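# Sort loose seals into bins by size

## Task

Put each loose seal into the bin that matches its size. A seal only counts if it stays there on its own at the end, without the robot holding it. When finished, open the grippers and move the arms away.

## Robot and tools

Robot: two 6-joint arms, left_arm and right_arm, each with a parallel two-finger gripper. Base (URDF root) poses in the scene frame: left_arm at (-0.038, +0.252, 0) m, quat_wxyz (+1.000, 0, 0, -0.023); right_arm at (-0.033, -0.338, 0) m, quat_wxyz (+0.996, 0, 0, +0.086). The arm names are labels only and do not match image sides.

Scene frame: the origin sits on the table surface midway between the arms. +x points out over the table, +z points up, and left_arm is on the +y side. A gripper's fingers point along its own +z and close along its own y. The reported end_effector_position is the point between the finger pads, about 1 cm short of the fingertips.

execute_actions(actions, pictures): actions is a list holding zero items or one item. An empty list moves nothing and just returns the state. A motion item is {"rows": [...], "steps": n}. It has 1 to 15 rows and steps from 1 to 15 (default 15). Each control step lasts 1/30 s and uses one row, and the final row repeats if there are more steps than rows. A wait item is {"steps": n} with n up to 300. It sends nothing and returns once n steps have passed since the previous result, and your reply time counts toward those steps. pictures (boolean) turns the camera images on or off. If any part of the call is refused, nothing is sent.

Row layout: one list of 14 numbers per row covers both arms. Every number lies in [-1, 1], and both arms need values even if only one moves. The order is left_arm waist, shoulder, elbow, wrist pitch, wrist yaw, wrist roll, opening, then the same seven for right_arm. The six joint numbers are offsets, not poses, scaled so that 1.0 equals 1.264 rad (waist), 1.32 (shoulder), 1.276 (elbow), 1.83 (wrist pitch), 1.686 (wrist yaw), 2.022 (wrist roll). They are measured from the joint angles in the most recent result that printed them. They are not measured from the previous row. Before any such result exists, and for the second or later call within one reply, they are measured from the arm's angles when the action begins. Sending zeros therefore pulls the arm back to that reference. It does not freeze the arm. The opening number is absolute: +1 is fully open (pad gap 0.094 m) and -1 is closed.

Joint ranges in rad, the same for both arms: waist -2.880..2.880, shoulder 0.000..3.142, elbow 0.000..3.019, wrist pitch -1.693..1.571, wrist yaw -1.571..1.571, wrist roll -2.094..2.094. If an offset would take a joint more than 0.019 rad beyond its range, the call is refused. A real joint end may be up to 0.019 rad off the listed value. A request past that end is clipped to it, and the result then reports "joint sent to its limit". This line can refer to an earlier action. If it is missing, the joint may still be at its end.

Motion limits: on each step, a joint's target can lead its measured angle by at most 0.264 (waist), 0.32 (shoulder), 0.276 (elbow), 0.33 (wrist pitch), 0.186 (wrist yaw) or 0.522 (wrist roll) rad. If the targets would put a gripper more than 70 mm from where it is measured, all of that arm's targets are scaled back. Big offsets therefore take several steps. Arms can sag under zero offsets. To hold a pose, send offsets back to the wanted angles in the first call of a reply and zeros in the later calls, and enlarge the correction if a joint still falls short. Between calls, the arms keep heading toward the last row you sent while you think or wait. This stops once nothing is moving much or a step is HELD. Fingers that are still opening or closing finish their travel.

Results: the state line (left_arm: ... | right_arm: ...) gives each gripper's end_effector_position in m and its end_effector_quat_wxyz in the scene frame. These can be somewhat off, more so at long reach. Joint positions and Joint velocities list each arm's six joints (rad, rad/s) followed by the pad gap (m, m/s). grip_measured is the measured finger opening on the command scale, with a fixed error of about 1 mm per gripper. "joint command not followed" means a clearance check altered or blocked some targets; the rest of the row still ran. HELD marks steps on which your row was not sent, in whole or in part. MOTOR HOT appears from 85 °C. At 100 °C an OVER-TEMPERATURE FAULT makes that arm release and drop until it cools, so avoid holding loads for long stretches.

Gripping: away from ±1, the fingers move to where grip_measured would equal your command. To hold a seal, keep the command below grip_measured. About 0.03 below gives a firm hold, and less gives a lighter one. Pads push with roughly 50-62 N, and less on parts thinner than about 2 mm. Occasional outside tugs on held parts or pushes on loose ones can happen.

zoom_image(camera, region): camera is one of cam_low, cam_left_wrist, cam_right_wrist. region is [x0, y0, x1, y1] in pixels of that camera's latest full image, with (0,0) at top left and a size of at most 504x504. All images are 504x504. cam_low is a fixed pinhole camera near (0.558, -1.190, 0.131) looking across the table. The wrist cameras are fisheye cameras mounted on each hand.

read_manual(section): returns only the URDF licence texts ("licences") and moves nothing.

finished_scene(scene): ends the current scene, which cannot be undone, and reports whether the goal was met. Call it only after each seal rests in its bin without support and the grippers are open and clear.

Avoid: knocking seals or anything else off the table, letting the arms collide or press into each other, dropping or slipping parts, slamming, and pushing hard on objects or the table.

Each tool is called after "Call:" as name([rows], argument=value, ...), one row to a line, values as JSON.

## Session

Call:
execute_actions(actions=[])

Scene clock: 0.00 s of 6900.00 s.
left_arm: end_effector_position=(+0.4748, +0.4520, +0.2583) grip_measured=+1.000 end_effector_quat_wxyz=(-0.022, -0.350, +0.935, +0.052) | right_arm: end_effector_position=(+0.3039, -0.6638, +0.1941) grip_measured=+1.000 end_effector_quat_wxyz=(+0.158, +0.282, +0.945, +0.051)
Joint positions: left_arm=[ 0.387  1.818  1.875 -1.674 -0.103 -0.377  0.094] | right_arm=[-1.033  1.448  1.221 -1.127 -0.256 -0.252  0.094]
Joint velocities: left_arm=[ 0.015 -0.015 -0.017  0.002 -0.066  0.007  0.   ] | right_arm=[-0.005 -0.005 -0.002 -0.007 -0.022 -0.022  0.   ]
camera_calibration (this result's frames):
cam_left_wrist: T_world_to_cam=[[0.664825, -0.741334, -0.0918208, 0.038895], [-0.559594, -0.575685, 0.596189, 0.372032], [-0.494835, -0.344979, -0.797576, 0.72191], [0, 0, 0, 1]] pos_world=[0.539555, 0.492051, 0.357549]
cam_right_wrist: T_world_to_cam=[[-0.514706, -0.837256, -0.184606, -0.363445], [-0.836996, 0.444033, 0.3198, 0.494262], [-0.185783, 0.319118, -0.929327, 0.574879], [0, 0, 0, 1]] pos_world=[0.333431, -0.707219, 0.309092]

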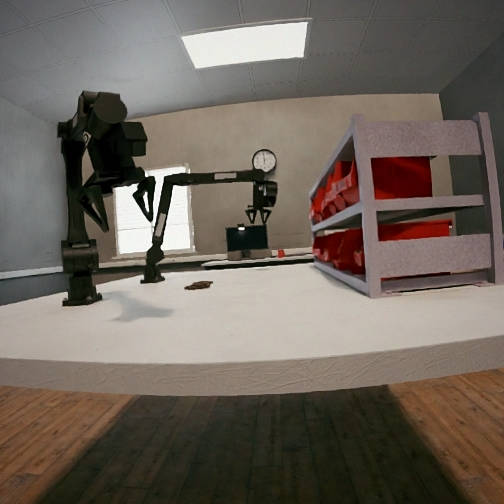

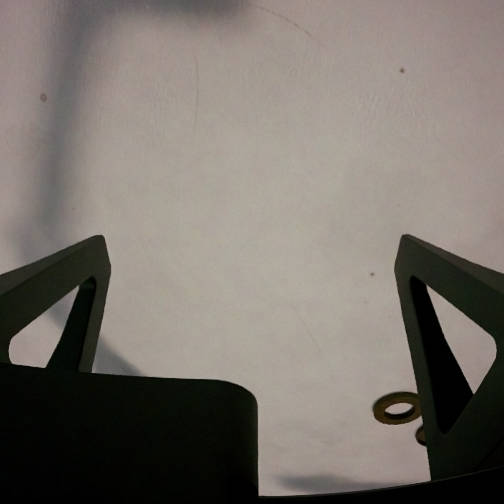

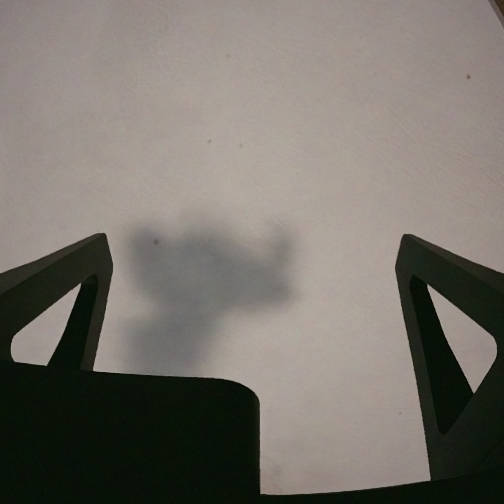

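Call:
execute_actions([
  {"rows":[[-0.04,-0.04,-0.06,0.04,0.004,0.012,1,0.05,-0.03,-0.05,0.06,0.01,0.008,1],[-0.09,-0.08,-0.125,0.08,0.008,0.025,1,0.11,-0.067,-0.11,0.13,0.02,0.017,1],[-0.14,-0.12,-0.19,0.12,0.012,0.037,1,0.16,-0.1,-0.165,0.2,0.03,0.025,1],[-0.19,-0.16,-0.25,0.16,0.016,0.05,1,0.22,-0.135,-0.22,0.27,0.04,0.033,1],[-0.24,-0.2,-0.31,0.2,0.02,0.062,1,0.27,-0.17,-0.27,0.33,0.05,0.042,1],[-0.3,-0.24,-0.375,0.24,0.024,0.074,1,0.33,-0.2,-0.33,0.4,0.06,0.05,1],[-0.36,-0.28,-0.44,0.28,0.028,0.087,1,0.38,-0.236,-0.38,0.47,0.07,0.058,1],[-0.42,-0.32,-0.5,0.32,0.032,0.1,1,0.435,-0.27,-0.44,0.53,0.08,0.067,1],[-0.48,-0.36,-0.56,0.36,0.036,0.11,1,0.49,-0.3,-0.49,0.6,0.09,0.075,1],[-0.55,-0.4,-0.625,0.4,0.04,0.124,1,0.545,-0.337,-0.55,0.67,0.1,0.083,1],[-0.62,-0.44,-0.69,0.44,0.044,0.136,1,0.6,-0.37,-0.6,0.73,0.11,0.092,1],[-0.69,-0.48,-0.75,0.48,0.048,0.15,1,0.65,-0.405,-0.66,0.8,0.12,0.1,1],[-0.75,-0.52,-0.81,0.52,0.052,0.16,1,0.71,-0.44,-0.71,0.87,0.13,0.108,1],[-0.81,-0.56,-0.875,0.56,0.056,0.174,1,0.76,-0.47,-0.765,0.93,0.14,0.117,1],[-0.875,-0.6,-0.94,0.6,0.06,0.186,1,0.817,-0.506,-0.82,1,0.152,0.125,1]]},
], pictures=false)

Call:
execute_actions([
  {"steps":45},
])

Scene clock: 24.07 s of 6900.00 s.
left_arm: end_effector_position=(+0.4202, +0.1862, +0.2263) grip_measured=+1.000 end_effector_quat_wxyz=(+0.207, -0.031, +0.977, -0.026) | right_arm: end_effector_position=(+0.3470, -0.3852, +0.1413) grip_measured=+1.000 end_effector_quat_wxyz=(+0.448, +0.003, +0.893, -0.041)
Joint positions: left_arm=[-0.103  1.3    1.135 -0.986 -0.023 -0.209  0.094] | right_arm=[-0.311  0.94   0.423 -0.122 -0.035 -0.113  0.094]
Joint velocities: left_arm=[-1.529 -1.636 -1.526  1.653  0.095  0.535  0.   ] | right_arm=[ 2.056 -1.617 -1.937  2.234  0.432  0.447  0.   ]
Steps of this call (steps 1 to 90: nothing new was sent; then 20.57 s passed at rest; steps 91 to 105: all 15 steps of this action). Readings (joint positions):
91: left_arm=[0.385 1.812 1.862 -1.657 -0.103 -0.376] | right_arm=[-1.030 1.444 1.211 -1.105 -0.248 -0.250]
92: left_arm=[0.379 1.793 1.823 -1.616 -0.101 -0.371] | right_arm=[-1.018 1.431 1.181 -1.042 -0.231 -0.245]
94: left_arm=[0.349 1.739 1.717 -1.537 -0.095 -0.359] | right_arm=[-0.963 1.385 1.086 -0.884 -0.203 -0.233]
98: left_arm=[0.224 1.619 1.514 -1.366 -0.075 -0.323] | right_arm=[-0.763 1.269 0.877 -0.615 -0.152 -0.202]
105: the state above

Scene clock: 25.57 s of 6900.00 s.
left_arm: end_effector_position=(+0.2317, -0.0161, +0.1485) grip_measured=+1.000 end_effector_quat_wxyz=(+0.275, +0.355, +0.886, -0.116) | right_arm: end_effector_position=(+0.3153, -0.2720, +0.2385) grip_measured=+1.000 end_effector_quat_wxyz=(+0.727, -0.068, +0.680, +0.066)
Joint positions: left_arm=[-0.734  1.028  0.655 -0.592 -0.    -0.017  0.094] | right_arm=[ 0.015  0.77   0.154  0.683 -0.002 -0.009  0.094]
Joint velocities: left_arm=[-0.005 -0.015  0.012  0.002  0.007  0.007  0.   ] | right_arm=[-0.005 -0.024 -0.002 -0.002 -0.037  0.007  0.   ]
Steps of this call (steps 1 to 45: the robot went on to your last target). Readings (joint positions):
1: left_arm=[-0.157 1.244 1.080 -0.926 -0.018 -0.189] | right_arm=[-0.238 0.886 0.354 -0.042 -0.022 -0.098]
2: left_arm=[-0.214 1.188 1.023 -0.862 -0.014 -0.170] | right_arm=[-0.161 0.837 0.285 0.053 -0.010 -0.082]
4: left_arm=[-0.330 1.091 0.917 -0.757 -0.008 -0.140] | right_arm=[-0.026 0.775 0.181 0.253 -0.009 -0.057]
8: left_arm=[-0.558 1.005 0.758 -0.653 -0.004 -0.093] | right_arm=[0.021 0.770 0.148 0.600 -0.004 -0.030]
45: the state above
All arms were judged still, so your last target was given up. Only a new action makes them travel on or press farther. Fingers that are still opening or closing keep moving.
camera_calibration (this result's frames):
cam_left_wrist: T_world_to_cam=[[-0.69226, -0.720743, 0.036131, 0.139171], [-0.719983, 0.693196, 0.0332249, 0.173095], [-0.0489925, -0.00301345, -0.998795, 0.284709], [0, 0, 0, 1]] pos_world=[0.234916, -0.0188239, 0.273586]
cam_right_wrist: T_world_to_cam=[[0.187624, -0.982157, 0.0128101, -0.32931], [-0.505712, -0.107771, -0.855945, 0.341543], [0.842053, 0.154118, -0.516909, 0.0259172], [0, 0, 0, 1]] pos_world=[0.212685, -0.29062, 0.309957]

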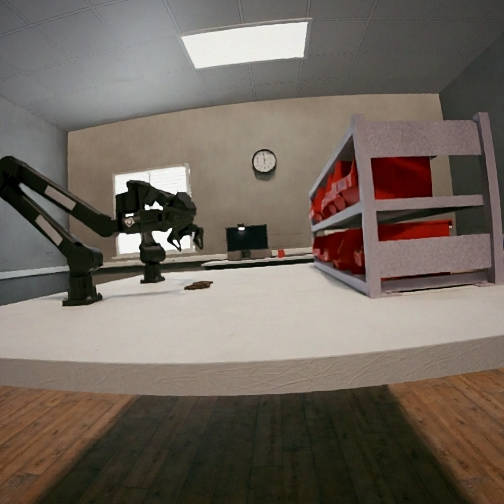

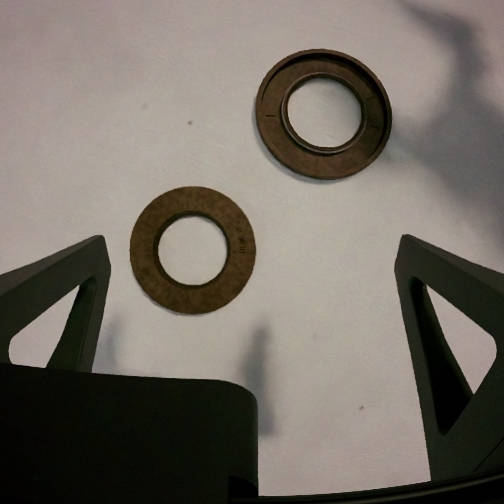

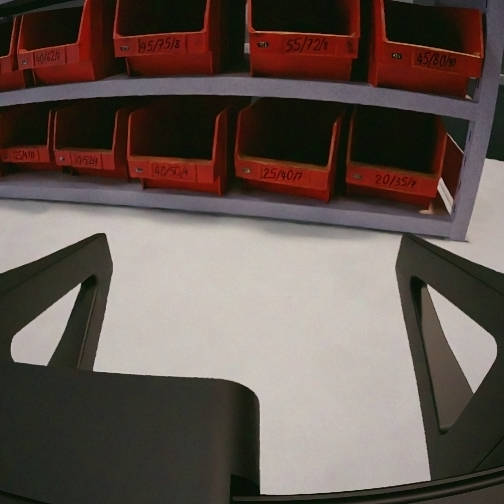

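Call:
execute_actions([
  {"rows":[[0,0,0,0,0,0,1,-0.04,0,0,0,0,0,1],[0,0,0,0,0,0,1,-0.09,0,0,0,0,0,1],[0,0,0,0,0,0,1,-0.14,0,0,0,0,0,1],[0,0,0,0,0,0,1,-0.19,0,0,0,0,0,1],[0,0,0,0,0,0,1,-0.24,0,0,0,0,0,1],[0,0,0,0,0,0,1,-0.29,0,0,0,0,0,1],[0,0,0,0,0,0,1,-0.34,0,0,0,0,0,1],[0,0,0,0,0,0,1,-0.39,0,0,0,0,0,1],[0,0,0,0,0,0,1,-0.43,0,0,0,0,0,1],[0,0,0,0,0,0,1,-0.46,0,0,0,0,0,1],[0,0,0,0,0,0,1,-0.49,0,0,0,0,0,1]]},
], pictures=false)

Call:
execute_actions([
  {"rows":[[-0.006,0.015,-0.008,0.04,0,0,1,0,0,0,0,0,0,1],[-0.013,0.035,-0.018,0.08,0,0,1,0,0,0,0,0,0,1],[-0.02,0.057,-0.029,0.12,0,0,1,0,0,0,0,0,0,1],[-0.027,0.08,-0.04,0.16,0,0,1,0,0,0,0,0,0,1],[-0.034,0.102,-0.051,0.2,0,0,1,0,0,0,0,0,0,1],[-0.041,0.124,-0.062,0.24,0,0,1,0,0,0,0,0,0,1],[-0.048,0.146,-0.073,0.28,0,0,1,0,0,0,0,0,0,1],[-0.055,0.168,-0.084,0.32,0,0,1,0,0,0,0,0,0,1],[-0.062,0.19,-0.095,0.36,0,0,1,0,0,0,0,0,0,1],[-0.069,0.212,-0.106,0.4,0,0,1,0,0,0,0,0,0,1],[-0.076,0.234,-0.117,0.44,0,0,1,0,0,0,0,0,0,1],[-0.083,0.256,-0.128,0.475,0,0,1,0,0,0,0,0,0,1],[-0.09,0.278,-0.139,0.505,0,0,1,0,0,0,0,0,0,1],[-0.095,0.297,-0.148,0.53,0,0,1,0,0,0,0,0,0,1],[-0.1,0.312,-0.155,0.55,0.003,0.012,1,0,0,0,0,0,0,1]]},
], pictures=false)

Call:
execute_actions([
  {"steps":20},
])

Scene clock: 55.50 s of 6900.00 s.
left_arm: end_effector_position=(+0.2317, -0.0161, +0.1485) grip_measured=+1.000 end_effector_quat_wxyz=(+0.275, +0.355, +0.886, -0.116) | right_arm: end_effector_position=(+0.2874, -0.4898, +0.2385) grip_measured=+1.000 end_effector_quat_wxyz=(+0.712, +0.146, +0.667, -0.163)
Joint positions: left_arm=[-0.734  1.028  0.655 -0.592 -0.    -0.017  0.094] | right_arm=[-0.613  0.77   0.154  0.683  0.001 -0.009  0.094]
Joint velocities: left_arm=[-0.005 -0.005 -0.012 -0.017  0.007 -0.007  0.   ] | right_arm=[-0.005 -0.005  0.007  0.002 -0.022  0.037  0.   ]
Steps of this call (steps 1 to 90: nothing new was sent; then 26.43 s passed at rest; steps 91 to 105: all 15 steps of this action). Readings (joint positions):
91: left_arm=[-0.734 1.028 0.655 -0.592 -0.000 -0.017] | right_arm=[0.012 0.770 0.154 0.683 -0.003 -0.009]
92: left_arm=[-0.734 1.028 0.655 -0.592 -0.000 -0.017] | right_arm=[-0.002 0.770 0.154 0.683 -0.005 -0.009]
94: left_arm=[-0.734 1.028 0.655 -0.592 -0.000 -0.017] | right_arm=[-0.081 0.770 0.154 0.683 -0.007 -0.009]
98: left_arm=[-0.734 1.028 0.655 -0.592 -0.000 -0.017] | right_arm=[-0.356 0.770 0.154 0.683 -0.004 -0.009]
105: the state above

Scene clock: 56.00 s of 6900.00 s.
left_arm: end_effector_position=(+0.2501, -0.0995, +0.0667) grip_measured=+1.000 end_effector_quat_wxyz=(+0.412, +0.374, +0.807, -0.199) | right_arm: end_effector_position=(+0.2874, -0.4898, +0.2385) grip_measured=+1.000 end_effector_quat_wxyz=(+0.712, +0.146, +0.667, -0.163)
Joint positions: left_arm=[-0.835  1.402  0.475  0.305  0.001 -0.016  0.094] | right_arm=[-0.613  0.77   0.154  0.683  0.001 -0.009  0.094]
Joint velocities: left_arm=[-0.22   0.718 -0.359  1.375  0.051  0.022  0.   ] | right_arm=[ 0.005 -0.005  0.007 -0.007 -0.081 -0.007  0.   ]
Steps of this call (steps 1 to 15: all 15 steps of this action). Readings (joint positions):
1: left_arm=[-0.734 1.029 0.653 -0.580 -0.000 -0.017] | right_arm=[-0.613 0.770 0.154 0.683 0.001 -0.009]
2: left_arm=[-0.734 1.033 0.647 -0.547 -0.000 -0.017] | right_arm=[-0.613 0.770 0.154 0.683 0.001 -0.009]
4: left_arm=[-0.737 1.058 0.630 -0.436 -0.000 -0.017] | right_arm=[-0.613 0.770 0.154 0.683 0.001 -0.009]
8: left_arm=[-0.767 1.179 0.584 -0.153 -0.000 -0.017] | right_arm=[-0.613 0.770 0.154 0.683 0.001 -0.009]
15: the state above

Scene clock: 56.67 s of 6900.00 s.
left_arm: end_effector_position=(+0.2434, -0.1019, +0.0541) grip_measured=+1.000 end_effector_quat_wxyz=(+0.418, +0.380, +0.799, -0.205) | right_arm: end_effector_position=(+0.2874, -0.4898, +0.2385) grip_measured=+1.000 end_effector_quat_wxyz=(+0.712, +0.146, +0.667, -0.163)
Joint positions: left_arm=[-0.85   1.448  0.449  0.397  0.003 -0.009  0.094] | right_arm=[-0.613  0.77   0.154  0.683  0.001 -0.009  0.094]
Joint velocities: left_arm=[-0.005 -0.015 -0.012  0.022 -0.037 -0.051  0.   ] | right_arm=[-0.015 -0.005  0.002 -0.007  0.022  0.037  0.   ]
Steps of this call (steps 1 to 20: the robot went on to your last target). Readings (joint positions):
1: left_arm=[-0.842 1.423 0.465 0.342 0.003 -0.014] | right_arm=[-0.613 0.770 0.154 0.683 0.001 -0.009]
2: left_arm=[-0.847 1.439 0.458 0.362 0.003 -0.013] | right_arm=[-0.613 0.770 0.154 0.683 0.001 -0.009]
4: left_arm=[-0.850 1.450 0.450 0.379 0.003 -0.012] | right_arm=[-0.613 0.770 0.154 0.683 0.001 -0.009]
8: left_arm=[-0.850 1.448 0.449 0.395 0.003 -0.010] | right_arm=[-0.613 0.770 0.154 0.683 0.001 -0.009]
20: the state above
camera_calibration (this result's frames):
cam_left_wrist: T_world_to_cam=[[-0.784116, -0.619651, 0.0345664, 0.121583], [-0.595393, 0.735366, -0.323642, 0.237418], [0.175126, -0.274354, -0.945548, 0.105605], [0, 0, 0, 1]] pos_world=[0.218198, -0.0702768, 0.172491]
cam_right_wrist: T_world_to_cam=[[-0.427891, -0.903742, 0.0126321, -0.322565], [-0.471855, 0.211443, -0.855946, 0.45059], [0.770884, -0.372213, -0.51691, -0.154376], [0, 0, 0, 1]] pos_world=[0.193596, -0.444251, 0.309957]

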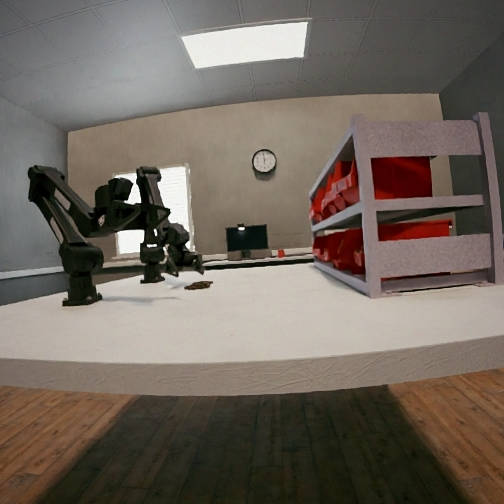

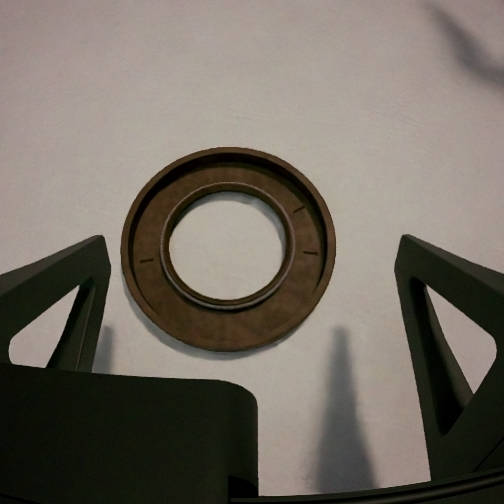

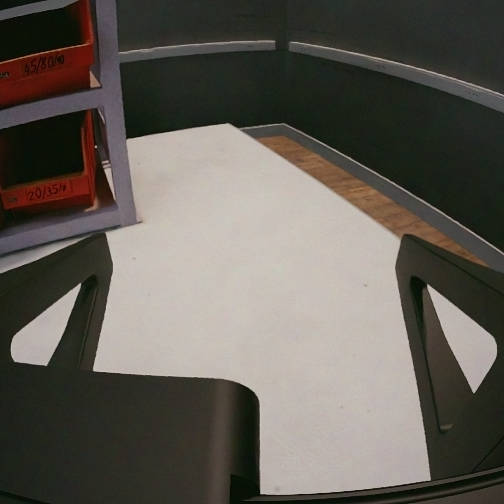

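Call:
execute_actions([
  {"rows":[[0.008,0.008,0.015,0.008,0,0.005,1,0,0,0,0,0,0,1],[0.016,0.018,0.025,0.014,0,0.01,1,0,0,0,0,0,0,1],[0.024,0.028,0.03,0.02,0,0.01,1,0,0,0,0,0,0,1],[0.029,0.038,0.035,0.026,0,0.01,1,0,0,0,0,0,0,1],[0.029,0.048,0.039,0.031,0,0.01,1,0,0,0,0,0,0,1],[0.029,0.058,0.043,0.036,0,0.01,1,0,0,0,0,0,0,1],[0.029,0.068,0.046,0.041,0,0.01,1,0,0,0,0,0,0,1],[0.029,0.078,0.049,0.046,0,0.01,1,0,0,0,0,0,0,1],[0.029,0.088,0.052,0.051,0,0.01,1,0,0,0,0,0,0,1],[0.029,0.098,0.055,0.056,0,0.01,1,0,0,0,0,0,0,1],[0.029,0.108,0.058,0.061,0,0.01,1,0,0,0,0,0,0,1]]},
], pictures=false)

Call:
execute_actions([
  {"steps":10},
])

Scene clock: 72.40 s of 6900.00 s.
left_arm: end_effector_position=(+0.2653, -0.1117, +0.0290) grip_measured=+1.000 end_effector_quat_wxyz=(+0.420, +0.373, +0.803, -0.199) | right_arm: end_effector_position=(+0.2874, -0.4898, +0.2385) grip_measured=+1.000 end_effector_quat_wxyz=(+0.712, +0.146, +0.667, -0.163)
Joint positions: left_arm=[-0.826  1.586  0.494  0.487  0.003 -0.006  0.094] | right_arm=[-0.613  0.77   0.154  0.683  0.001 -0.009  0.094]
Joint velocities: left_arm=[ 0.005  0.034 -0.007 -0.007  0.007  0.037  0.   ] | right_arm=[-0.015 -0.005  0.007  0.007 -0.007  0.037  0.   ]
Steps of this call (steps 1 to 15: the robot went on to your last target; steps 16 to 90: nothing new was sent; then 12.23 s passed at rest; steps 91 to 105: all 15 steps of this action). Readings (joint positions):
91: left_arm=[-0.850 1.448 0.449 0.397 0.003 -0.009] | right_arm=[-0.613 0.770 0.154 0.683 0.001 -0.009]
92: left_arm=[-0.850 1.448 0.449 0.399 0.003 -0.009] | right_arm=[-0.613 0.770 0.154 0.683 0.001 -0.009]
94: left_arm=[-0.845 1.459 0.450 0.412 0.003 -0.007] | right_arm=[-0.613 0.770 0.154 0.683 0.001 -0.009]
98: left_arm=[-0.828 1.511 0.470 0.447 0.003 -0.006] | right_arm=[-0.613 0.770 0.154 0.683 0.001 -0.009]
105: the state above

Scene clock: 72.73 s of 6900.00 s.
left_arm: end_effector_position=(+0.2658, -0.1122, +0.0298) grip_measured=+1.000 end_effector_quat_wxyz=(+0.421, +0.373, +0.802, -0.199) | right_arm: end_effector_position=(+0.2874, -0.4898, +0.2385) grip_measured=+1.000 end_effector_quat_wxyz=(+0.712, +0.146, +0.667, -0.163)
Joint positions: left_arm=[-0.826  1.586  0.494  0.491  0.003 -0.005  0.094] | right_arm=[-0.613  0.77   0.154  0.683  0.001 -0.009  0.094]
Joint velocities: left_arm=[-0.005 -0.005  0.007 -0.002 -0.037 -0.022  0.   ] | right_arm=[ 0.005 -0.015  0.017  0.007 -0.022 -0.007  0.   ]
Steps of this call (steps 1 to 10: the robot went on to your last target). Readings (joint positions):
1: left_arm=[-0.826 1.586 0.494 0.487 0.003 -0.005] | right_arm=[-0.613 0.770 0.154 0.683 0.001 -0.009]
2: left_arm=[-0.826 1.586 0.494 0.488 0.003 -0.005] | right_arm=[-0.613 0.770 0.154 0.683 0.001 -0.009]
4: left_arm=[-0.826 1.586 0.494 0.491 0.003 -0.005] | right_arm=[-0.613 0.770 0.154 0.683 0.001 -0.009]
8: left_arm=[-0.826 1.586 0.494 0.491 0.003 -0.005] | right_arm=[-0.613 0.770 0.154 0.683 0.001 -0.009]
10: the state above
camera_calibration (this result's frames):
cam_left_wrist: T_world_to_cam=[[-0.771102, -0.635952, 0.0311035, 0.128395], [-0.609606, 0.723292, -0.324391, 0.252971], [0.1838, -0.269099, -0.945412, 0.0742042], [0, 0, 0, 1]] pos_world=[0.239579, -0.0813507, 0.148221]
cam_right_wrist: T_world_to_cam=[[-0.427891, -0.903742, 0.0126321, -0.322565], [-0.471855, 0.211443, -0.855946, 0.45059], [0.770884, -0.372213, -0.51691, -0.154376], [0, 0, 0, 1]] pos_world=[0.193596, -0.444251, 0.309957]

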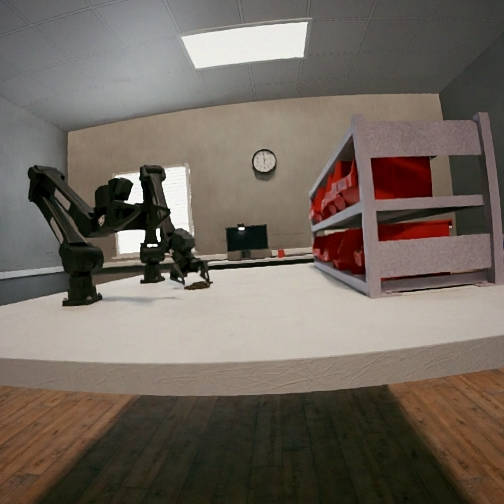

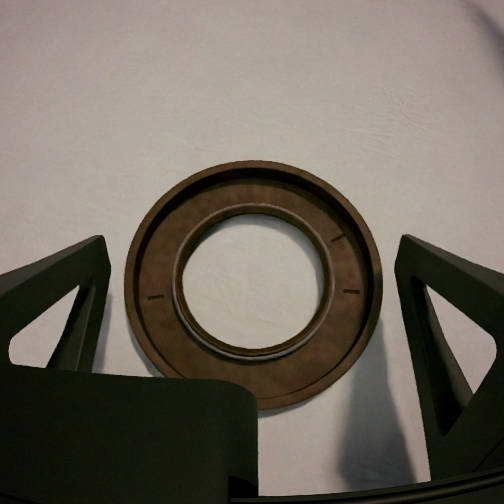

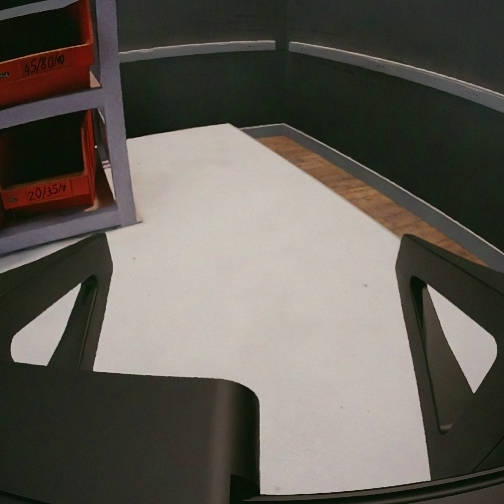

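Call:
execute_actions([
  {"rows":[[0,0.008,0.015,0.01,0,0,1,0,0,0,0,0,0,1],[0,0.016,0.015,0.016,0,0,1,0,0,0,0,0,0,1],[0,0.024,0.015,0.022,0,0,1,0,0,0,0,0,0,1],[0,0.032,0.015,0.028,0,0,1,0,0,0,0,0,0,1],[0,0.04,0.015,0.034,0,0,1,0,0,0,0,0,0,1],[0,0.047,0.015,0.039,0,0,1,0,0,0,0,0,0,1],[0,0.053,0.015,0.043,0,0,1,0,0,0,0,0,0,1],[0,0.057,0.015,0.045,0,0,1,0,0,0,0,0,0,1]]},
])

Scene clock: 81.70 s of 6900.00 s.
left_arm: end_effector_position=(+0.2672, -0.1138, +0.0137) grip_measured=+1.000 end_effector_quat_wxyz=(+0.422, +0.373, +0.802, -0.199) | right_arm: end_effector_position=(+0.2874, -0.4898, +0.2385) grip_measured=+1.000 end_effector_quat_wxyz=(+0.712, +0.146, +0.667, -0.163)
Joint positions: left_arm=[-0.826  1.651  0.494  0.557  0.003 -0.004  0.094] | right_arm=[-0.613  0.77   0.154  0.683  0.001 -0.009  0.094]
Joint velocities: left_arm=[-0.005  0.005 -0.002 -0.002 -0.051  0.066  0.   ] | right_arm=[ 0.015 -0.005 -0.012  0.002 -0.022 -0.051  0.   ]
Steps of this call (steps 1 to 15: the robot went on to your last target; steps 16 to 90: nothing new was sent; then 5.47 s passed at rest; steps 91 to 105: all 15 steps of this action). Readings (joint positions):
91: left_arm=[-0.826 1.586 0.494 0.491 0.003 -0.005] | right_arm=[-0.613 0.770 0.154 0.683 0.001 -0.009]
92: left_arm=[-0.826 1.587 0.494 0.493 0.003 -0.005] | right_arm=[-0.613 0.770 0.154 0.683 0.001 -0.009]
94: left_arm=[-0.826 1.594 0.494 0.508 0.003 -0.005] | right_arm=[-0.613 0.770 0.154 0.683 0.001 -0.009]
98: left_arm=[-0.826 1.631 0.494 0.545 0.003 -0.005] | right_arm=[-0.613 0.770 0.154 0.683 0.001 -0.009]
105: the state above
camera_calibration (this result's frames):
cam_left_wrist: T_world_to_cam=[[-0.771507, -0.635531, 0.0296201, 0.129156], [-0.608603, 0.723647, -0.325481, 0.249552], [0.185419, -0.269137, -0.945085, 0.057822], [0, 0, 0, 1]] pos_world=[0.240801, -0.0829427, 0.132045]
cam_right_wrist: T_world_to_cam=[[-0.427891, -0.903742, 0.0126321, -0.322565], [-0.471855, 0.211443, -0.855946, 0.45059], [0.770884, -0.372213, -0.51691, -0.154376], [0, 0, 0, 1]] pos_world=[0.193596, -0.444251, 0.309957]

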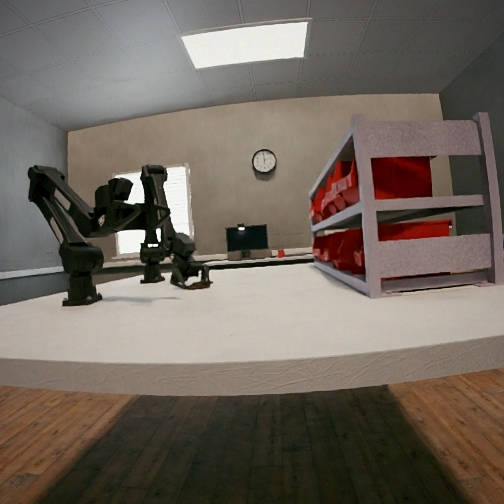

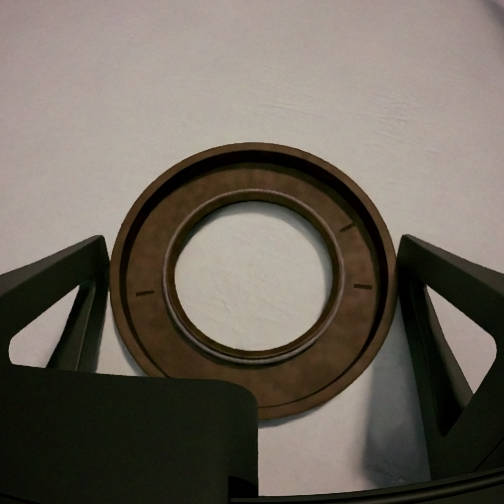

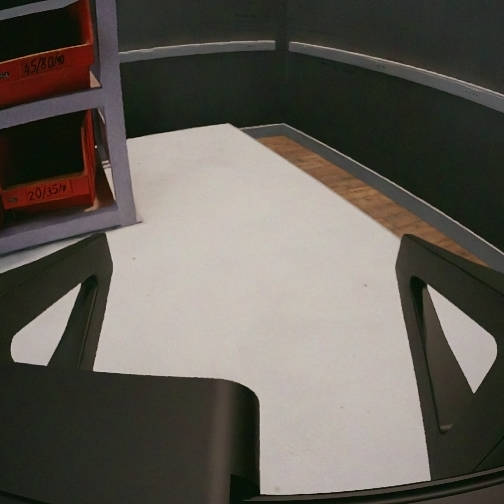

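Call:
execute_actions([
  {"rows":[[0,0,0.01,0,0,0,0.95,0,0,0,0,0,0,1],[0,0,0.01,0,0,0,0.92,0,0,0,0,0,0,1],[0,0,0.01,0,0,0,0.9,0,0,0,0,0,0,1],[0,0,0.01,0,0,0,0.88,0,0,0,0,0,0,1],[0,0,0.01,0,0,0,0.865,0,0,0,0,0,0,1]],"steps":12},
], pictures=false)

Scene clock: 86.73 s of 6900.00 s.
left_arm: end_effector_position=(+0.2672, -0.1138, +0.0137) grip_measured=+0.889 end_effector_quat_wxyz=(+0.422, +0.373, +0.802, -0.199) | right_arm: end_effector_position=(+0.2874, -0.4898, +0.2385) grip_measured=+1.000 end_effector_quat_wxyz=(+0.712, +0.146, +0.667, -0.163)
Joint positions: left_arm=[-0.826  1.651  0.494  0.557  0.003 -0.004  0.089] | right_arm=[-0.613  0.77   0.154  0.683  0.001 -0.009  0.094]
Joint velocities: left_arm=[-0.005 -0.005  0.002  0.012 -0.095 -0.022 -0.   ] | right_arm=[ 0.005 -0.015 -0.002 -0.007 -0.051 -0.022  0.   ]
Steps of this call (steps 1 to 15: the robot went on to your last target; steps 16 to 90: nothing new was sent; then 1.63 s passed at rest; steps 91 to 102: all 12 steps of this action). Readings (joint positions):
91: left_arm=[-0.826 1.651 0.494 0.557 0.003 -0.004] | right_arm=[-0.613 0.770 0.154 0.683 0.001 -0.009]
92: left_arm=[-0.826 1.651 0.494 0.557 0.003 -0.004] | right_arm=[-0.613 0.770 0.154 0.683 0.001 -0.009]
94: left_arm=[-0.826 1.651 0.494 0.557 0.003 -0.004] | right_arm=[-0.613 0.770 0.154 0.683 0.001 -0.009]
98: left_arm=[-0.826 1.651 0.494 0.557 0.003 -0.004] | right_arm=[-0.613 0.770 0.154 0.683 0.001 -0.009]
102: the state above

Call:
execute_actions([
  {"rows":[[0,-0.015,0.015,-0.008,0,0,0.858,0,0,0,0,0,0,1],[0,-0.03,0.015,-0.016,0,0,0.858,0,0,0,0,0,0,1],[0,-0.05,0.015,-0.03,0,0,0.858,0,0,0,0,0,0,1],[0,-0.07,0.015,-0.045,0,0,0.858,0,0,0,0,0,0,1],[0,-0.09,0.015,-0.06,0,0,0.858,0,0,0,0,0,0,1],[0,-0.11,0.015,-0.075,0,0,0.858,0,0,0,0,0,0,1],[0,-0.13,0.015,-0.09,0,0,0.858,0,0,0,0,0,0,1],[0,-0.15,0.015,-0.104,0,0,0.858,0,0,0,0,0,0,1],[0,-0.17,0.015,-0.118,0,0,0.858,0,0,0,0,0,0,1],[0,-0.19,0.015,-0.132,0,0,0.858,0,0,0,0,0,0,1],[0,-0.2,0.015,-0.14,0,0,0.858,0,0,0,0,0,0,1]]},
], pictures=false)

Call:
execute_actions([
  {"rows":[[0.03,0.004,0.035,-0.015,0,0,0.858,0,0,0,0,0,0,1],[0.07,0.01,0.075,-0.035,0,0,0.858,0,0,0,0,0,0,1],[0.12,0.017,0.12,-0.06,0,0,0.858,0,0,0,0,0,0,1],[0.175,0.025,0.17,-0.087,0,0,0.858,0,0,0,0,0,0,1],[0.23,0.033,0.22,-0.115,0,0,0.858,0,0,0,0,0,0,1],[0.285,0.041,0.27,-0.142,0,0,0.858,0,0,0,0,0,0,1],[0.34,0.049,0.32,-0.17,0,0,0.858,0,0,0,0,0,0,1],[0.395,0.057,0.37,-0.197,0,0,0.858,0,0,0,0,0,0,1],[0.45,0.065,0.42,-0.225,0,0,0.858,0,0,0,0,0,0,1],[0.505,0.073,0.47,-0.252,0,0,0.858,0,0,0,0,0,0,1],[0.56,0.081,0.52,-0.28,0,0,0.858,0,0,0,0,0,0,1],[0.615,0.089,0.57,-0.307,0,0,0.858,0,0,0,0,0,0,1],[0.67,0.097,0.62,-0.335,0,0,0.858,0,0,0,0,0,0,1],[0.72,0.104,0.67,-0.36,0,0,0.858,0,0,0,0,0,0,1],[0.765,0.11,0.72,-0.385,0,0,0.858,0,0,0,0,0,0,1]]},
], pictures=false)

Call:
execute_actions([
  {"steps":45},
])

Scene clock: 114.33 s of 6900.00 s.
left_arm: end_effector_position=(+0.2607, -0.1061, +0.0921) grip_measured=+0.889 end_effector_quat_wxyz=(+0.440, +0.369, +0.792, -0.208) | right_arm: end_effector_position=(+0.2874, -0.4898, +0.2385) grip_measured=+1.000 end_effector_quat_wxyz=(+0.712, +0.146, +0.667, -0.163)
Joint positions: left_arm=[-0.826  1.369  0.494  0.32   0.003 -0.004  0.089] | right_arm=[-0.613  0.77   0.154  0.683  0.001 -0.009  0.094]
Joint velocities: left_arm=[-0.005 -0.044 -0.007 -0.061  0.007 -0.022  0.001] | right_arm=[-0.005  0.005  0.007  0.002 -0.066  0.051  0.   ]
Steps of this call (steps 1 to 15: the robot went on to your last target; steps 16 to 90: nothing new was sent; then 24.10 s passed at rest; steps 91 to 105: all 15 steps of this action). Readings (joint positions):
91: left_arm=[-0.826 1.651 0.494 0.556 0.003 -0.004] | right_arm=[-0.613 0.770 0.154 0.683 0.001 -0.009]
92: left_arm=[-0.826 1.647 0.494 0.551 0.003 -0.004] | right_arm=[-0.613 0.770 0.154 0.683 0.001 -0.009]
94: left_arm=[-0.826 1.625 0.494 0.518 0.003 -0.004] | right_arm=[-0.613 0.770 0.154 0.683 0.001 -0.009]
98: left_arm=[-0.826 1.522 0.494 0.420 0.003 -0.004] | right_arm=[-0.613 0.770 0.154 0.683 0.001 -0.009]
105: the state above

Scene clock: 114.83 s of 6900.00 s.
left_arm: end_effector_position=(+0.4644, +0.0273, +0.1457) grip_measured=+0.889 end_effector_quat_wxyz=(+0.408, +0.188, +0.889, -0.091) | right_arm: end_effector_position=(+0.2874, -0.4898, +0.2385) grip_measured=+1.000 end_effector_quat_wxyz=(+0.712, +0.146, +0.667, -0.163)
Joint positions: left_arm=[-0.37   1.451  0.873 -0.131  0.008 -0.004  0.089] | right_arm=[-0.613  0.77   0.154  0.683  0.001 -0.009  0.094]
Joint velocities: left_arm=[ 1.118  0.249  0.969 -1.238  0.022 -0.037  0.   ] | right_arm=[-0.024 -0.015  0.007 -0.002  0.037  0.007  0.   ]
Steps of this call (steps 1 to 15: all 15 steps of this action). Readings (joint positions):
1: left_arm=[-0.824 1.369 0.495 0.316 0.003 -0.004] | right_arm=[-0.613 0.770 0.154 0.683 0.001 -0.009]
2: left_arm=[-0.817 1.370 0.501 0.301 0.006 -0.004] | right_arm=[-0.613 0.770 0.154 0.683 0.001 -0.009]
4: left_arm=[-0.773 1.377 0.532 0.250 0.008 -0.004] | right_arm=[-0.613 0.770 0.154 0.683 0.001 -0.009]
8: left_arm=[-0.637 1.398 0.638 0.146 0.008 -0.004] | right_arm=[-0.613 0.770 0.154 0.683 0.001 -0.009]
15: the state above

Scene clock: 116.33 s of 6900.00 s.
left_arm: end_effector_position=(+0.6189, +0.3165, +0.3520) grip_measured=+0.889 end_effector_quat_wxyz=(+0.513, -0.044, +0.857, +0.023) | right_arm: end_effector_position=(+0.2874, -0.4898, +0.2385) grip_measured=+1.000 end_effector_quat_wxyz=(+0.712, +0.146, +0.667, -0.163)
Joint positions: left_arm=[ 0.146  1.504  1.387 -0.377  0.003 -0.004  0.089] | right_arm=[-0.613  0.77   0.154  0.683  0.001 -0.009  0.094]
Joint velocities: left_arm=[ 0.005  0.005 -0.007  0.007 -0.051  0.037 -0.   ] | right_arm=[-0.005 -0.005  0.022 -0.007 -0.081 -0.095  0.   ]
Steps of this call (steps 1 to 45: the robot went on to your last target). Readings (joint positions):
1: left_arm=[-0.332 1.460 0.905 -0.169 0.008 -0.004] | right_arm=[-0.613 0.770 0.154 0.683 0.001 -0.009]
2: left_arm=[-0.294 1.467 0.934 -0.200 0.008 -0.004] | right_arm=[-0.613 0.770 0.154 0.683 0.001 -0.009]
4: left_arm=[-0.222 1.479 0.986 -0.245 0.008 -0.004] | right_arm=[-0.613 0.770 0.154 0.683 0.001 -0.009]
8: left_arm=[-0.087 1.490 1.074 -0.297 0.007 -0.004] | right_arm=[-0.613 0.770 0.154 0.683 0.001 -0.009]
45: the state above
All arms were judged still, so your last target was given up. Only a new action makes them travel on or press farther. Fingers that are still opening or closing keep moving.
camera_calibration (this result's frames):
cam_left_wrist: T_world_to_cam=[[0.0877216, -0.995742, 0.0283295, 0.246669], [-0.900832, -0.0914357, -0.424431, 0.735947], [0.425214, 0.0117117, -0.905017, 0.176737], [0, 0, 0, 1]] pos_world=[0.566175, 0.31084, 0.46532]
cam_right_wrist: T_world_to_cam=[[-0.427891, -0.903742, 0.0126321, -0.322565], [-0.471855, 0.211443, -0.855946, 0.45059], [0.770884, -0.372213, -0.51691, -0.154376], [0, 0, 0, 1]] pos_world=[0.193596, -0.444251, 0.309957]

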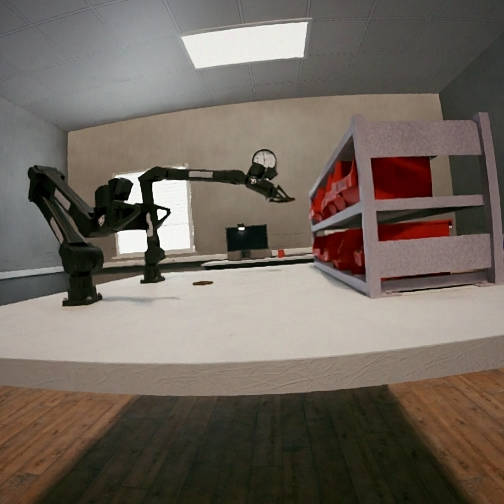

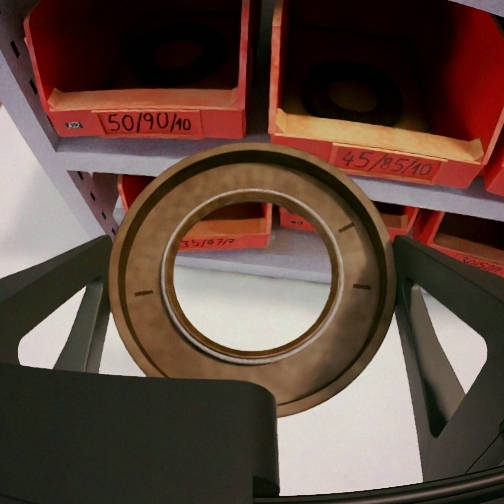

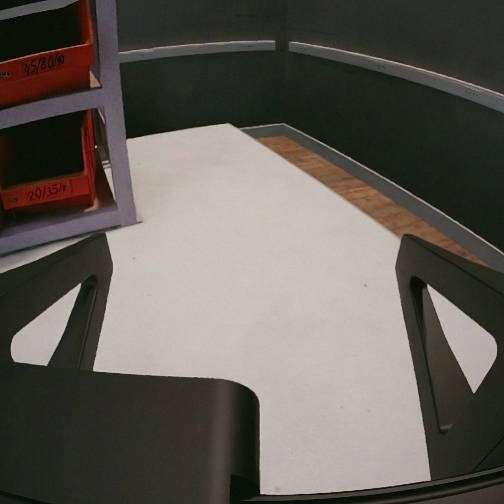

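Call:
execute_actions([
  {"rows":[[0.015,0.012,0.03,0.005,0.01,0,0.858,0.05,0.02,0.02,-0.01,0,0,1],[0.03,0.025,0.047,0.008,0.02,0,0.858,0.11,0.045,0.035,-0.02,0,0,1],[0.045,0.04,0.063,0.011,0.03,0,0.858,0.18,0.07,0.05,-0.03,0,0,1],[0.06,0.055,0.08,0.014,0.04,0,0.858,0.25,0.1,0.066,-0.04,0,0,1],[0.075,0.07,0.096,0.017,0.05,0,0.858,0.32,0.13,0.083,-0.05,0,0,1],[0.09,0.085,0.112,0.02,0.06,0,0.858,0.39,0.165,0.1,-0.06,0,0,1],[0.09,0.1,0.129,0.023,0.06,0,0.858,0.46,0.2,0.116,-0.07,0,0,1],[0.09,0.115,0.145,0.026,0.06,0,0.858,0.53,0.237,0.133,-0.08,0,0,1],[0.09,0.13,0.162,0.029,0.06,0,0.858,0.6,0.275,0.15,-0.09,0,0,1],[0.09,0.145,0.178,0.031,0.06,0,0.858,0.67,0.314,0.166,-0.1,0,0,1],[0.09,0.16,0.195,0.033,0.06,0,0.858,0.74,0.353,0.183,-0.11,0,0,1],[0.09,0.175,0.211,0.035,0.06,0,0.858,0.81,0.392,0.2,-0.12,0,0,1],[0.09,0.19,0.228,0.037,0.06,0,0.858,0.88,0.43,0.217,-0.13,0,0,1],[0.09,0.204,0.244,0.039,0.06,0,0.858,0.94,0.47,0.234,-0.14,0,0,1],[0.09,0.215,0.257,0.04,0.06,0,0.858,1,0.505,0.25,-0.15,0,0.008,1]]},
], pictures=false)

Call:
execute_actions([
  {"steps":40},
])

Scene clock: 136.87 s of 6900.00 s.
left_arm: end_effector_position=(+0.7025, +0.4016, +0.3402) grip_measured=+0.889 end_effector_quat_wxyz=(+0.533, -0.069, +0.843, +0.016) | right_arm: end_effector_position=(+0.3647, -0.1553, +0.1137) grip_measured=+1.000 end_effector_quat_wxyz=(+0.535, -0.183, +0.817, +0.114)
Joint positions: left_arm=[ 0.27   1.748  1.63  -0.33   0.101 -0.004  0.089] | right_arm=[ 0.26   1.273  0.371  0.488  0.002 -0.009  0.094]
Joint velocities: left_arm=[-0.005  0.571  0.515  0.1    0.051 -0.051 -0.001] | right_arm=[ 1.656  1.324  0.613 -0.452 -0.007 -0.037  0.   ]
Steps of this call (steps 1 to 90: nothing new was sent; then 17.03 s passed at rest; steps 91 to 105: all 15 steps of this action). Readings (joint positions):
91: left_arm=[0.147 1.504 1.387 -0.377 0.009 -0.004] | right_arm=[-0.608 0.771 0.154 0.682 0.001 -0.009]
92: left_arm=[0.149 1.505 1.388 -0.377 0.024 -0.004] | right_arm=[-0.590 0.776 0.154 0.677 0.004 -0.009]
94: left_arm=[0.160 1.518 1.402 -0.377 0.058 -0.004] | right_arm=[-0.489 0.810 0.164 0.654 0.007 -0.009]
98: left_arm=[0.215 1.594 1.485 -0.361 0.101 -0.004] | right_arm=[-0.192 0.953 0.221 0.595 0.004 -0.009]
105: the state above

Scene clock: 138.20 s of 6900.00 s.
left_arm: end_effector_position=(+0.7171, +0.4042, +0.3242) grip_measured=+0.889 end_effector_quat_wxyz=(+0.528, -0.069, +0.846, +0.015) | right_arm: end_effector_position=(+0.2694, -0.0021, +0.0568) grip_measured=+1.000 end_effector_quat_wxyz=(+0.432, -0.360, +0.804, +0.193)
Joint positions: left_arm=[ 0.269  1.795  1.659 -0.324  0.102 -0.004  0.089] | right_arm=[ 0.666  1.445  0.442  0.418 -0.002 -0.003  0.094]
Joint velocities: left_arm=[ 0.005 -0.005 -0.012 -0.002 -0.051 -0.037 -0.   ] | right_arm=[-0.015 -0.015  0.002  0.002 -0.037 -0.037  0.   ]
Steps of this call (steps 1 to 30: the robot went on to your last target; steps 31 to 40: nothing new was sent). Readings (joint positions):
1: left_arm=[0.269 1.765 1.645 -0.327 0.101 -0.004] | right_arm=[0.318 1.317 0.391 0.473 0.002 -0.009]
2: left_arm=[0.269 1.778 1.653 -0.325 0.102 -0.004] | right_arm=[0.377 1.355 0.407 0.461 0.002 -0.009]
4: left_arm=[0.269 1.791 1.656 -0.324 0.102 -0.004] | right_arm=[0.498 1.411 0.428 0.442 0.002 -0.007]
8: left_arm=[0.269 1.795 1.657 -0.324 0.102 -0.004] | right_arm=[0.671 1.445 0.442 0.419 -0.005 -0.007]
40: the state above
All arms were judged still, so your last target was given up. Only a new action makes them travel on or press farther. Fingers that are still opening or closing keep moving.
camera_calibration (this result's frames):
cam_left_wrist: T_world_to_cam=[[0.120106, -0.990165, 0.0717519, 0.286604], [-0.878873, -0.139661, -0.456155, 0.834663], [0.46169, -0.00827399, -0.887003, 0.0848335], [0, 0, 0, 1]] pos_world=[0.659973, 0.401057, 0.435419]
cam_right_wrist: T_world_to_cam=[[0.747017, -0.664788, 0.00480031, -0.202872], [-0.617052, -0.696028, -0.36714, 0.19293], [0.247412, 0.271298, -0.930153, 0.11297], [0, 0, 0, 1]] pos_world=[0.242646, -0.0312313, 0.176886]

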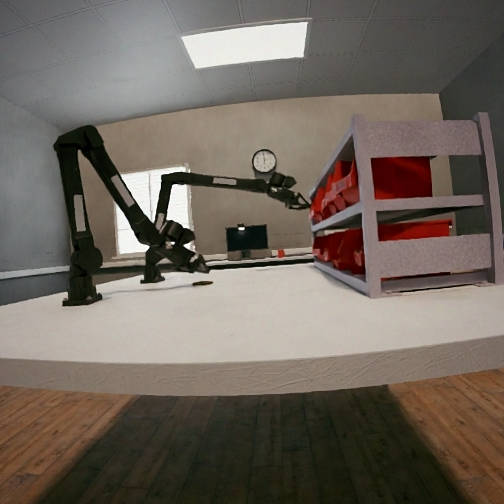

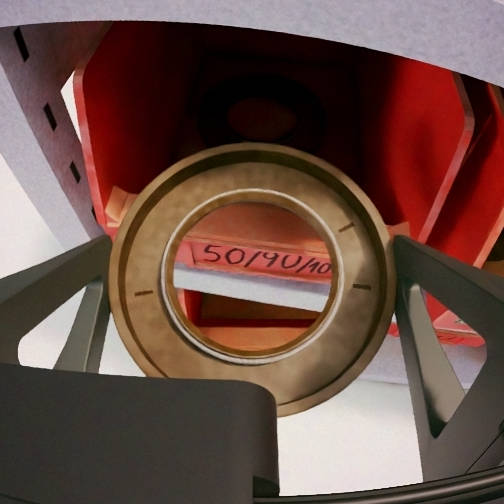

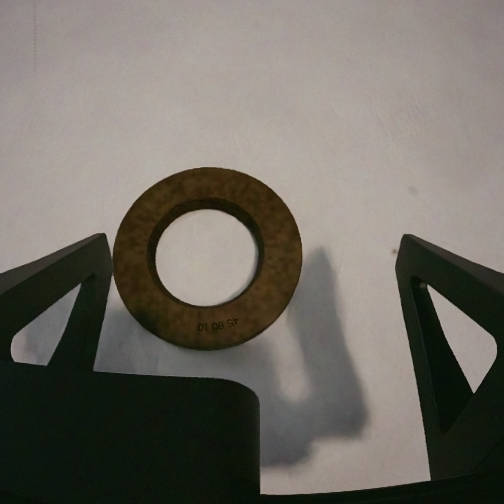

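Call:
execute_actions([
  {"rows":[[-0.008,0.01,0.03,0.008,0,0,0.858,0.01,0.008,0.015,0.008,0,0,1],[-0.01,0.02,0.043,0.011,0,0,0.858,0.02,0.016,0.022,0.013,0,0,1],[-0.012,0.03,0.055,0.014,0,0,0.858,0.03,0.024,0.027,0.018,0,0,1],[-0.013,0.04,0.068,0.016,0,0,0.858,0.038,0.032,0.031,0.023,0,0,1],[-0.014,0.05,0.08,0.018,0,0,0.858,0.043,0.041,0.035,0.028,0,0,1],[-0.015,0.06,0.093,0.02,0,0,0.858,0.043,0.05,0.038,0.033,0,0,1],[-0.016,0.07,0.105,0.022,0,0,0.858,0.043,0.059,0.041,0.038,0,0,1],[-0.017,0.08,0.118,0.024,0,0,0.858,0.043,0.068,0.044,0.043,0,0,1],[-0.018,0.09,0.13,0.026,0,0,0.858,0.043,0.077,0.047,0.048,0,0,1],[-0.019,0.1,0.143,0.028,0,0,0.858,0.043,0.086,0.05,0.053,0,0,1],[-0.02,0.11,0.155,0.03,0,0,0.858,0.043,0.095,0.052,0.058,0,0,1],[-0.021,0.12,0.168,0.03,0,0,0.858,0.043,0.103,0.054,0.062,0,0,1],[-0.022,0.13,0.18,0.03,0,0,0.858,0.043,0.11,0.056,0.065,0,0,1],[-0.023,0.14,0.193,0.03,0,0,0.858,0.043,0.115,0.058,0.068,0,0,1],[-0.024,0.148,0.205,0.03,0,0,0.858,0.043,0.118,0.058,0.068,0,0,1]]},
], pictures=false)

Call:
execute_actions([
  {"steps":25},
])

Scene clock: 158.10 s of 6900.00 s.
left_arm: end_effector_position=(+0.7777, +0.4098, +0.3160) grip_measured=+0.889 end_effector_quat_wxyz=(+0.551, -0.062, +0.832, +0.015) | right_arm: end_effector_position=(+0.2674, +0.0266, +0.0337) grip_measured=+1.000 end_effector_quat_wxyz=(+0.429, -0.377, +0.795, +0.203)
Joint positions: left_arm=[ 0.259  1.953  1.838 -0.29   0.102 -0.004  0.089] | right_arm=[ 0.71   1.578  0.481  0.516 -0.002 -0.003  0.094]
Joint velocities: left_arm=[-0.054  0.405  0.427  0.002 -0.007 -0.007 -0.002] | right_arm=[ 0.005  0.23   0.056  0.09   0.007 -0.037  0.   ]
Steps of this call (steps 1 to 90: nothing new was sent; then 16.40 s passed at rest; steps 91 to 105: all 15 steps of this action). Readings (joint positions):
91: left_arm=[0.269 1.795 1.659 -0.324 0.102 -0.004] | right_arm=[0.666 1.445 0.442 0.418 -0.002 -0.003]
92: left_arm=[0.269 1.796 1.659 -0.324 0.102 -0.004] | right_arm=[0.666 1.445 0.442 0.419 -0.002 -0.003]
94: left_arm=[0.269 1.803 1.668 -0.322 0.102 -0.004] | right_arm=[0.674 1.450 0.442 0.429 -0.002 -0.003]
98: left_arm=[0.268 1.851 1.728 -0.308 0.102 -0.004] | right_arm=[0.705 1.491 0.454 0.461 -0.002 -0.003]
105: the state above

Scene clock: 158.93 s of 6900.00 s.
left_arm: end_effector_position=(+0.7885, +0.4070, +0.3080) grip_measured=+0.889 end_effector_quat_wxyz=(+0.551, -0.060, +0.832, +0.014) | right_arm: end_effector_position=(+0.2679, +0.0272, +0.0302) grip_measured=+1.000 end_effector_quat_wxyz=(+0.428, -0.378, +0.796, +0.202)
Joint positions: left_arm=[ 0.253  1.985  1.867 -0.288  0.101 -0.004  0.089] | right_arm=[ 0.71   1.591  0.484  0.523 -0.002 -0.003  0.094]
Joint velocities: left_arm=[-0.015  0.005  0.002 -0.007  0.022  0.022  0.   ] | right_arm=[-0.005 -0.005  0.012  0.007 -0.022 -0.037  0.   ]
Steps of this call (steps 1 to 25: the robot went on to your last target). Readings (joint positions):
1: left_arm=[0.258 1.965 1.851 -0.290 0.102 -0.004] | right_arm=[0.710 1.585 0.483 0.519 -0.002 -0.003]
2: left_arm=[0.256 1.975 1.858 -0.289 0.102 -0.004] | right_arm=[0.710 1.589 0.483 0.520 -0.002 -0.003]
4: left_arm=[0.254 1.984 1.860 -0.288 0.101 -0.004] | right_arm=[0.710 1.591 0.483 0.520 -0.002 -0.003]
8: left_arm=[0.253 1.985 1.867 -0.288 0.101 -0.004] | right_arm=[0.710 1.591 0.484 0.523 -0.002 -0.003]
25: the state above
camera_calibration (this result's frames):
cam_left_wrist: T_world_to_cam=[[0.101697, -0.992627, 0.0659502, 0.299261], [-0.855825, -0.121094, -0.502892, 0.879097], [0.50717, -0.00529915, -0.86183, -0.00731027], [0, 0, 0, 1]] pos_world=[0.725627, 0.403469, 0.416054]
cam_right_wrist: T_world_to_cam=[[0.775452, -0.631389, 0.00480237, -0.190629], [-0.585845, -0.722311, -0.367495, 0.194969], [0.235501, 0.282161, -0.930013, 0.0835487], [0, 0, 0, 1]] pos_world=[0.24237, -0.00310666, 0.150267]

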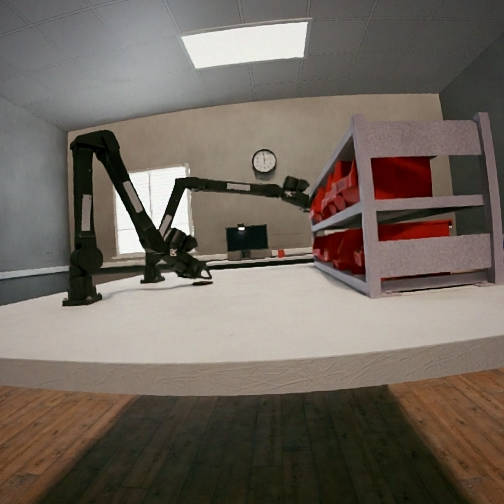

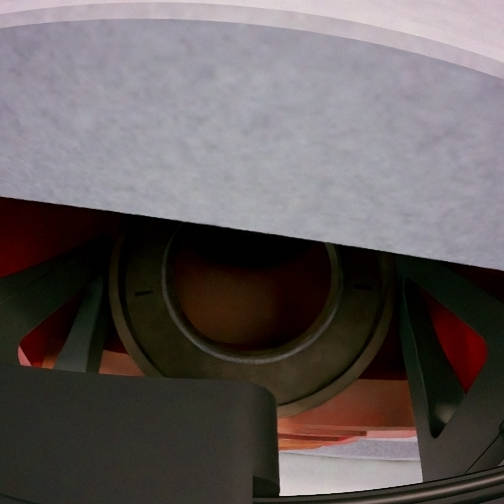

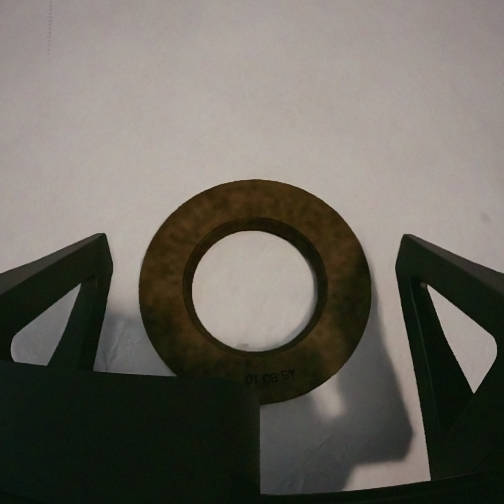

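Call:
execute_actions([
  {"rows":[[0,0.008,0.04,0,0,0,0.858,0,0.008,0.015,0.01,0,0,1],[0,0.013,0.048,0,0,0,0.858,0,0.016,0.015,0.016,0,0,1],[0,0.018,0.056,0,0,0,0.858,0,0.024,0.015,0.022,0,0,1],[0,0.023,0.062,0,0,0,0.858,0,0.032,0.015,0.028,0,0,1],[0,0.027,0.068,0,0,0,0.858,0,0.04,0.015,0.034,0,0,0.95],[0,0.031,0.072,0,0,0,0.858,0,0.047,0.015,0.039,0,0,0.9],[0,0.031,0.072,0,0,0,0.858,0,0.053,0.015,0.042,0,0,0.9]]},
], pictures=false)

Call:
execute_actions([
  {"rows":[[0,0,0.03,0,0,0,0.89,0,0,0.01,0,0,0,0.9],[0,0,0.03,0,0,0,0.92,0,0,0.01,0,0,0,0.9],[0,0,0.03,0,0,0,0.96,0,0,0.01,0,0,0,0.9]]},
])

Scene clock: 168.80 s of 6900.00 s.
left_arm: end_effector_position=(+0.7973, +0.4089, +0.3106) grip_measured=+0.889 end_effector_quat_wxyz=(+0.556, -0.059, +0.829, +0.014) | right_arm: end_effector_position=(+0.2687, +0.0282, +0.0144) grip_measured=+0.902 end_effector_quat_wxyz=(+0.427, -0.378, +0.796, +0.202)
Joint positions: left_arm=[ 0.253  2.008  1.903 -0.288  0.101 -0.004  0.089] | right_arm=[ 0.71   1.652  0.484  0.581 -0.002 -0.003  0.089]
Joint velocities: left_arm=[-0.024 -0.005  0.002 -0.007 -0.037  0.037 -0.002] | right_arm=[ 0.005 -0.005  0.012 -0.017 -0.066 -0.037 -0.   ]
Steps of this call (steps 1 to 15: the robot went on to your last target; steps 16 to 90: nothing new was sent; then 6.37 s passed at rest; steps 91 to 105: all 15 steps of this action). Readings (joint positions):
91: left_arm=[0.253 1.985 1.867 -0.288 0.101 -0.004] | right_arm=[0.710 1.591 0.484 0.523 -0.002 -0.003]
92: left_arm=[0.253 1.985 1.867 -0.288 0.101 -0.004] | right_arm=[0.710 1.592 0.484 0.525 -0.002 -0.003]
94: left_arm=[0.253 1.988 1.873 -0.288 0.101 -0.004] | right_arm=[0.710 1.597 0.484 0.539 -0.002 -0.003]
98: left_arm=[0.253 2.003 1.900 -0.288 0.101 -0.004] | right_arm=[0.710 1.630 0.484 0.575 -0.002 -0.003]
105: the state above

Scene clock: 169.30 s of 6900.00 s.
left_arm: end_effector_position=(+0.7973, +0.4089, +0.3106) grip_measured=+0.957 end_effector_quat_wxyz=(+0.556, -0.059, +0.829, +0.015) | right_arm: end_effector_position=(+0.2687, +0.0282, +0.0144) grip_measured=+0.902 end_effector_quat_wxyz=(+0.427, -0.378, +0.796, +0.202)
Joint positions: left_arm=[ 0.253  2.008  1.903 -0.288  0.101 -0.004  0.092] | right_arm=[ 0.71   1.652  0.484  0.581 -0.002 -0.003  0.089]
Joint velocities: left_arm=[ 0.005  0.015 -0.007 -0.012 -0.11  -0.051  0.   ] | right_arm=[-0.005 -0.005  0.007  0.002  0.007  0.022 -0.001]
Steps of this call (steps 1 to 15: all 15 steps of this action). Readings (joint positions):
1: left_arm=[0.253 2.008 1.903 -0.288 0.101 -0.004] | right_arm=[0.710 1.652 0.484 0.581 -0.002 -0.003]
2: left_arm=[0.253 2.008 1.903 -0.288 0.101 -0.004] | right_arm=[0.710 1.652 0.484 0.581 -0.002 -0.003]
4: left_arm=[0.253 2.008 1.903 -0.288 0.101 -0.004] | right_arm=[0.710 1.652 0.484 0.581 -0.002 -0.003]
8: left_arm=[0.253 2.008 1.903 -0.288 0.101 -0.004] | right_arm=[0.710 1.652 0.484 0.581 -0.002 -0.003]
15: the state above
camera_calibration (this result's frames):
cam_left_wrist: T_world_to_cam=[[0.101244, -0.992769, 0.0644887, 0.300963], [-0.849535, -0.120006, -0.513701, 0.886065], [0.517725, -0.00277611, -0.855542, -0.0209012], [0, 0, 0, 1]] pos_world=[0.733094, 0.405062, 0.417882]
cam_right_wrist: T_world_to_cam=[[0.775462, -0.631376, 0.00478376, -0.190563], [-0.586643, -0.723281, -0.3643, 0.190512], [0.23347, 0.279695, -0.931269, 0.0690351], [0, 0, 0, 1]] pos_world=[0.243419, -0.00183196, 0.134605]

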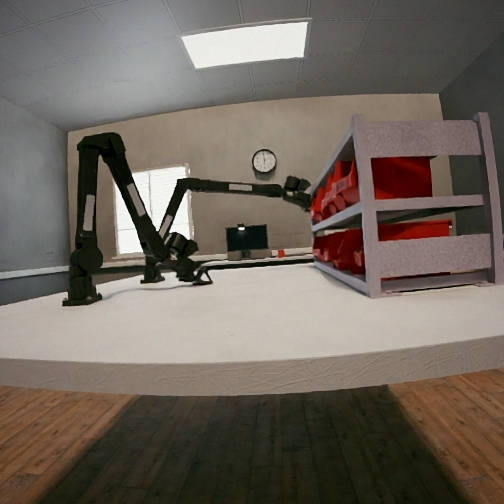

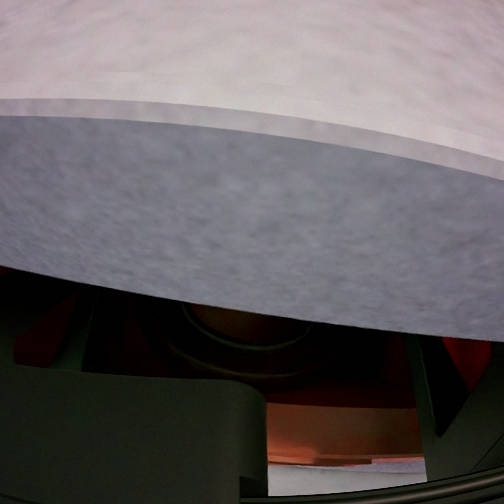

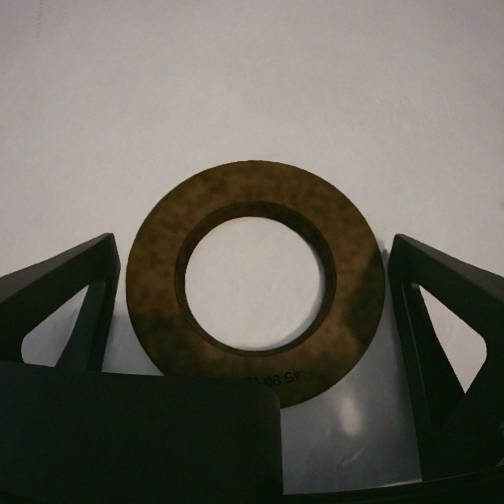

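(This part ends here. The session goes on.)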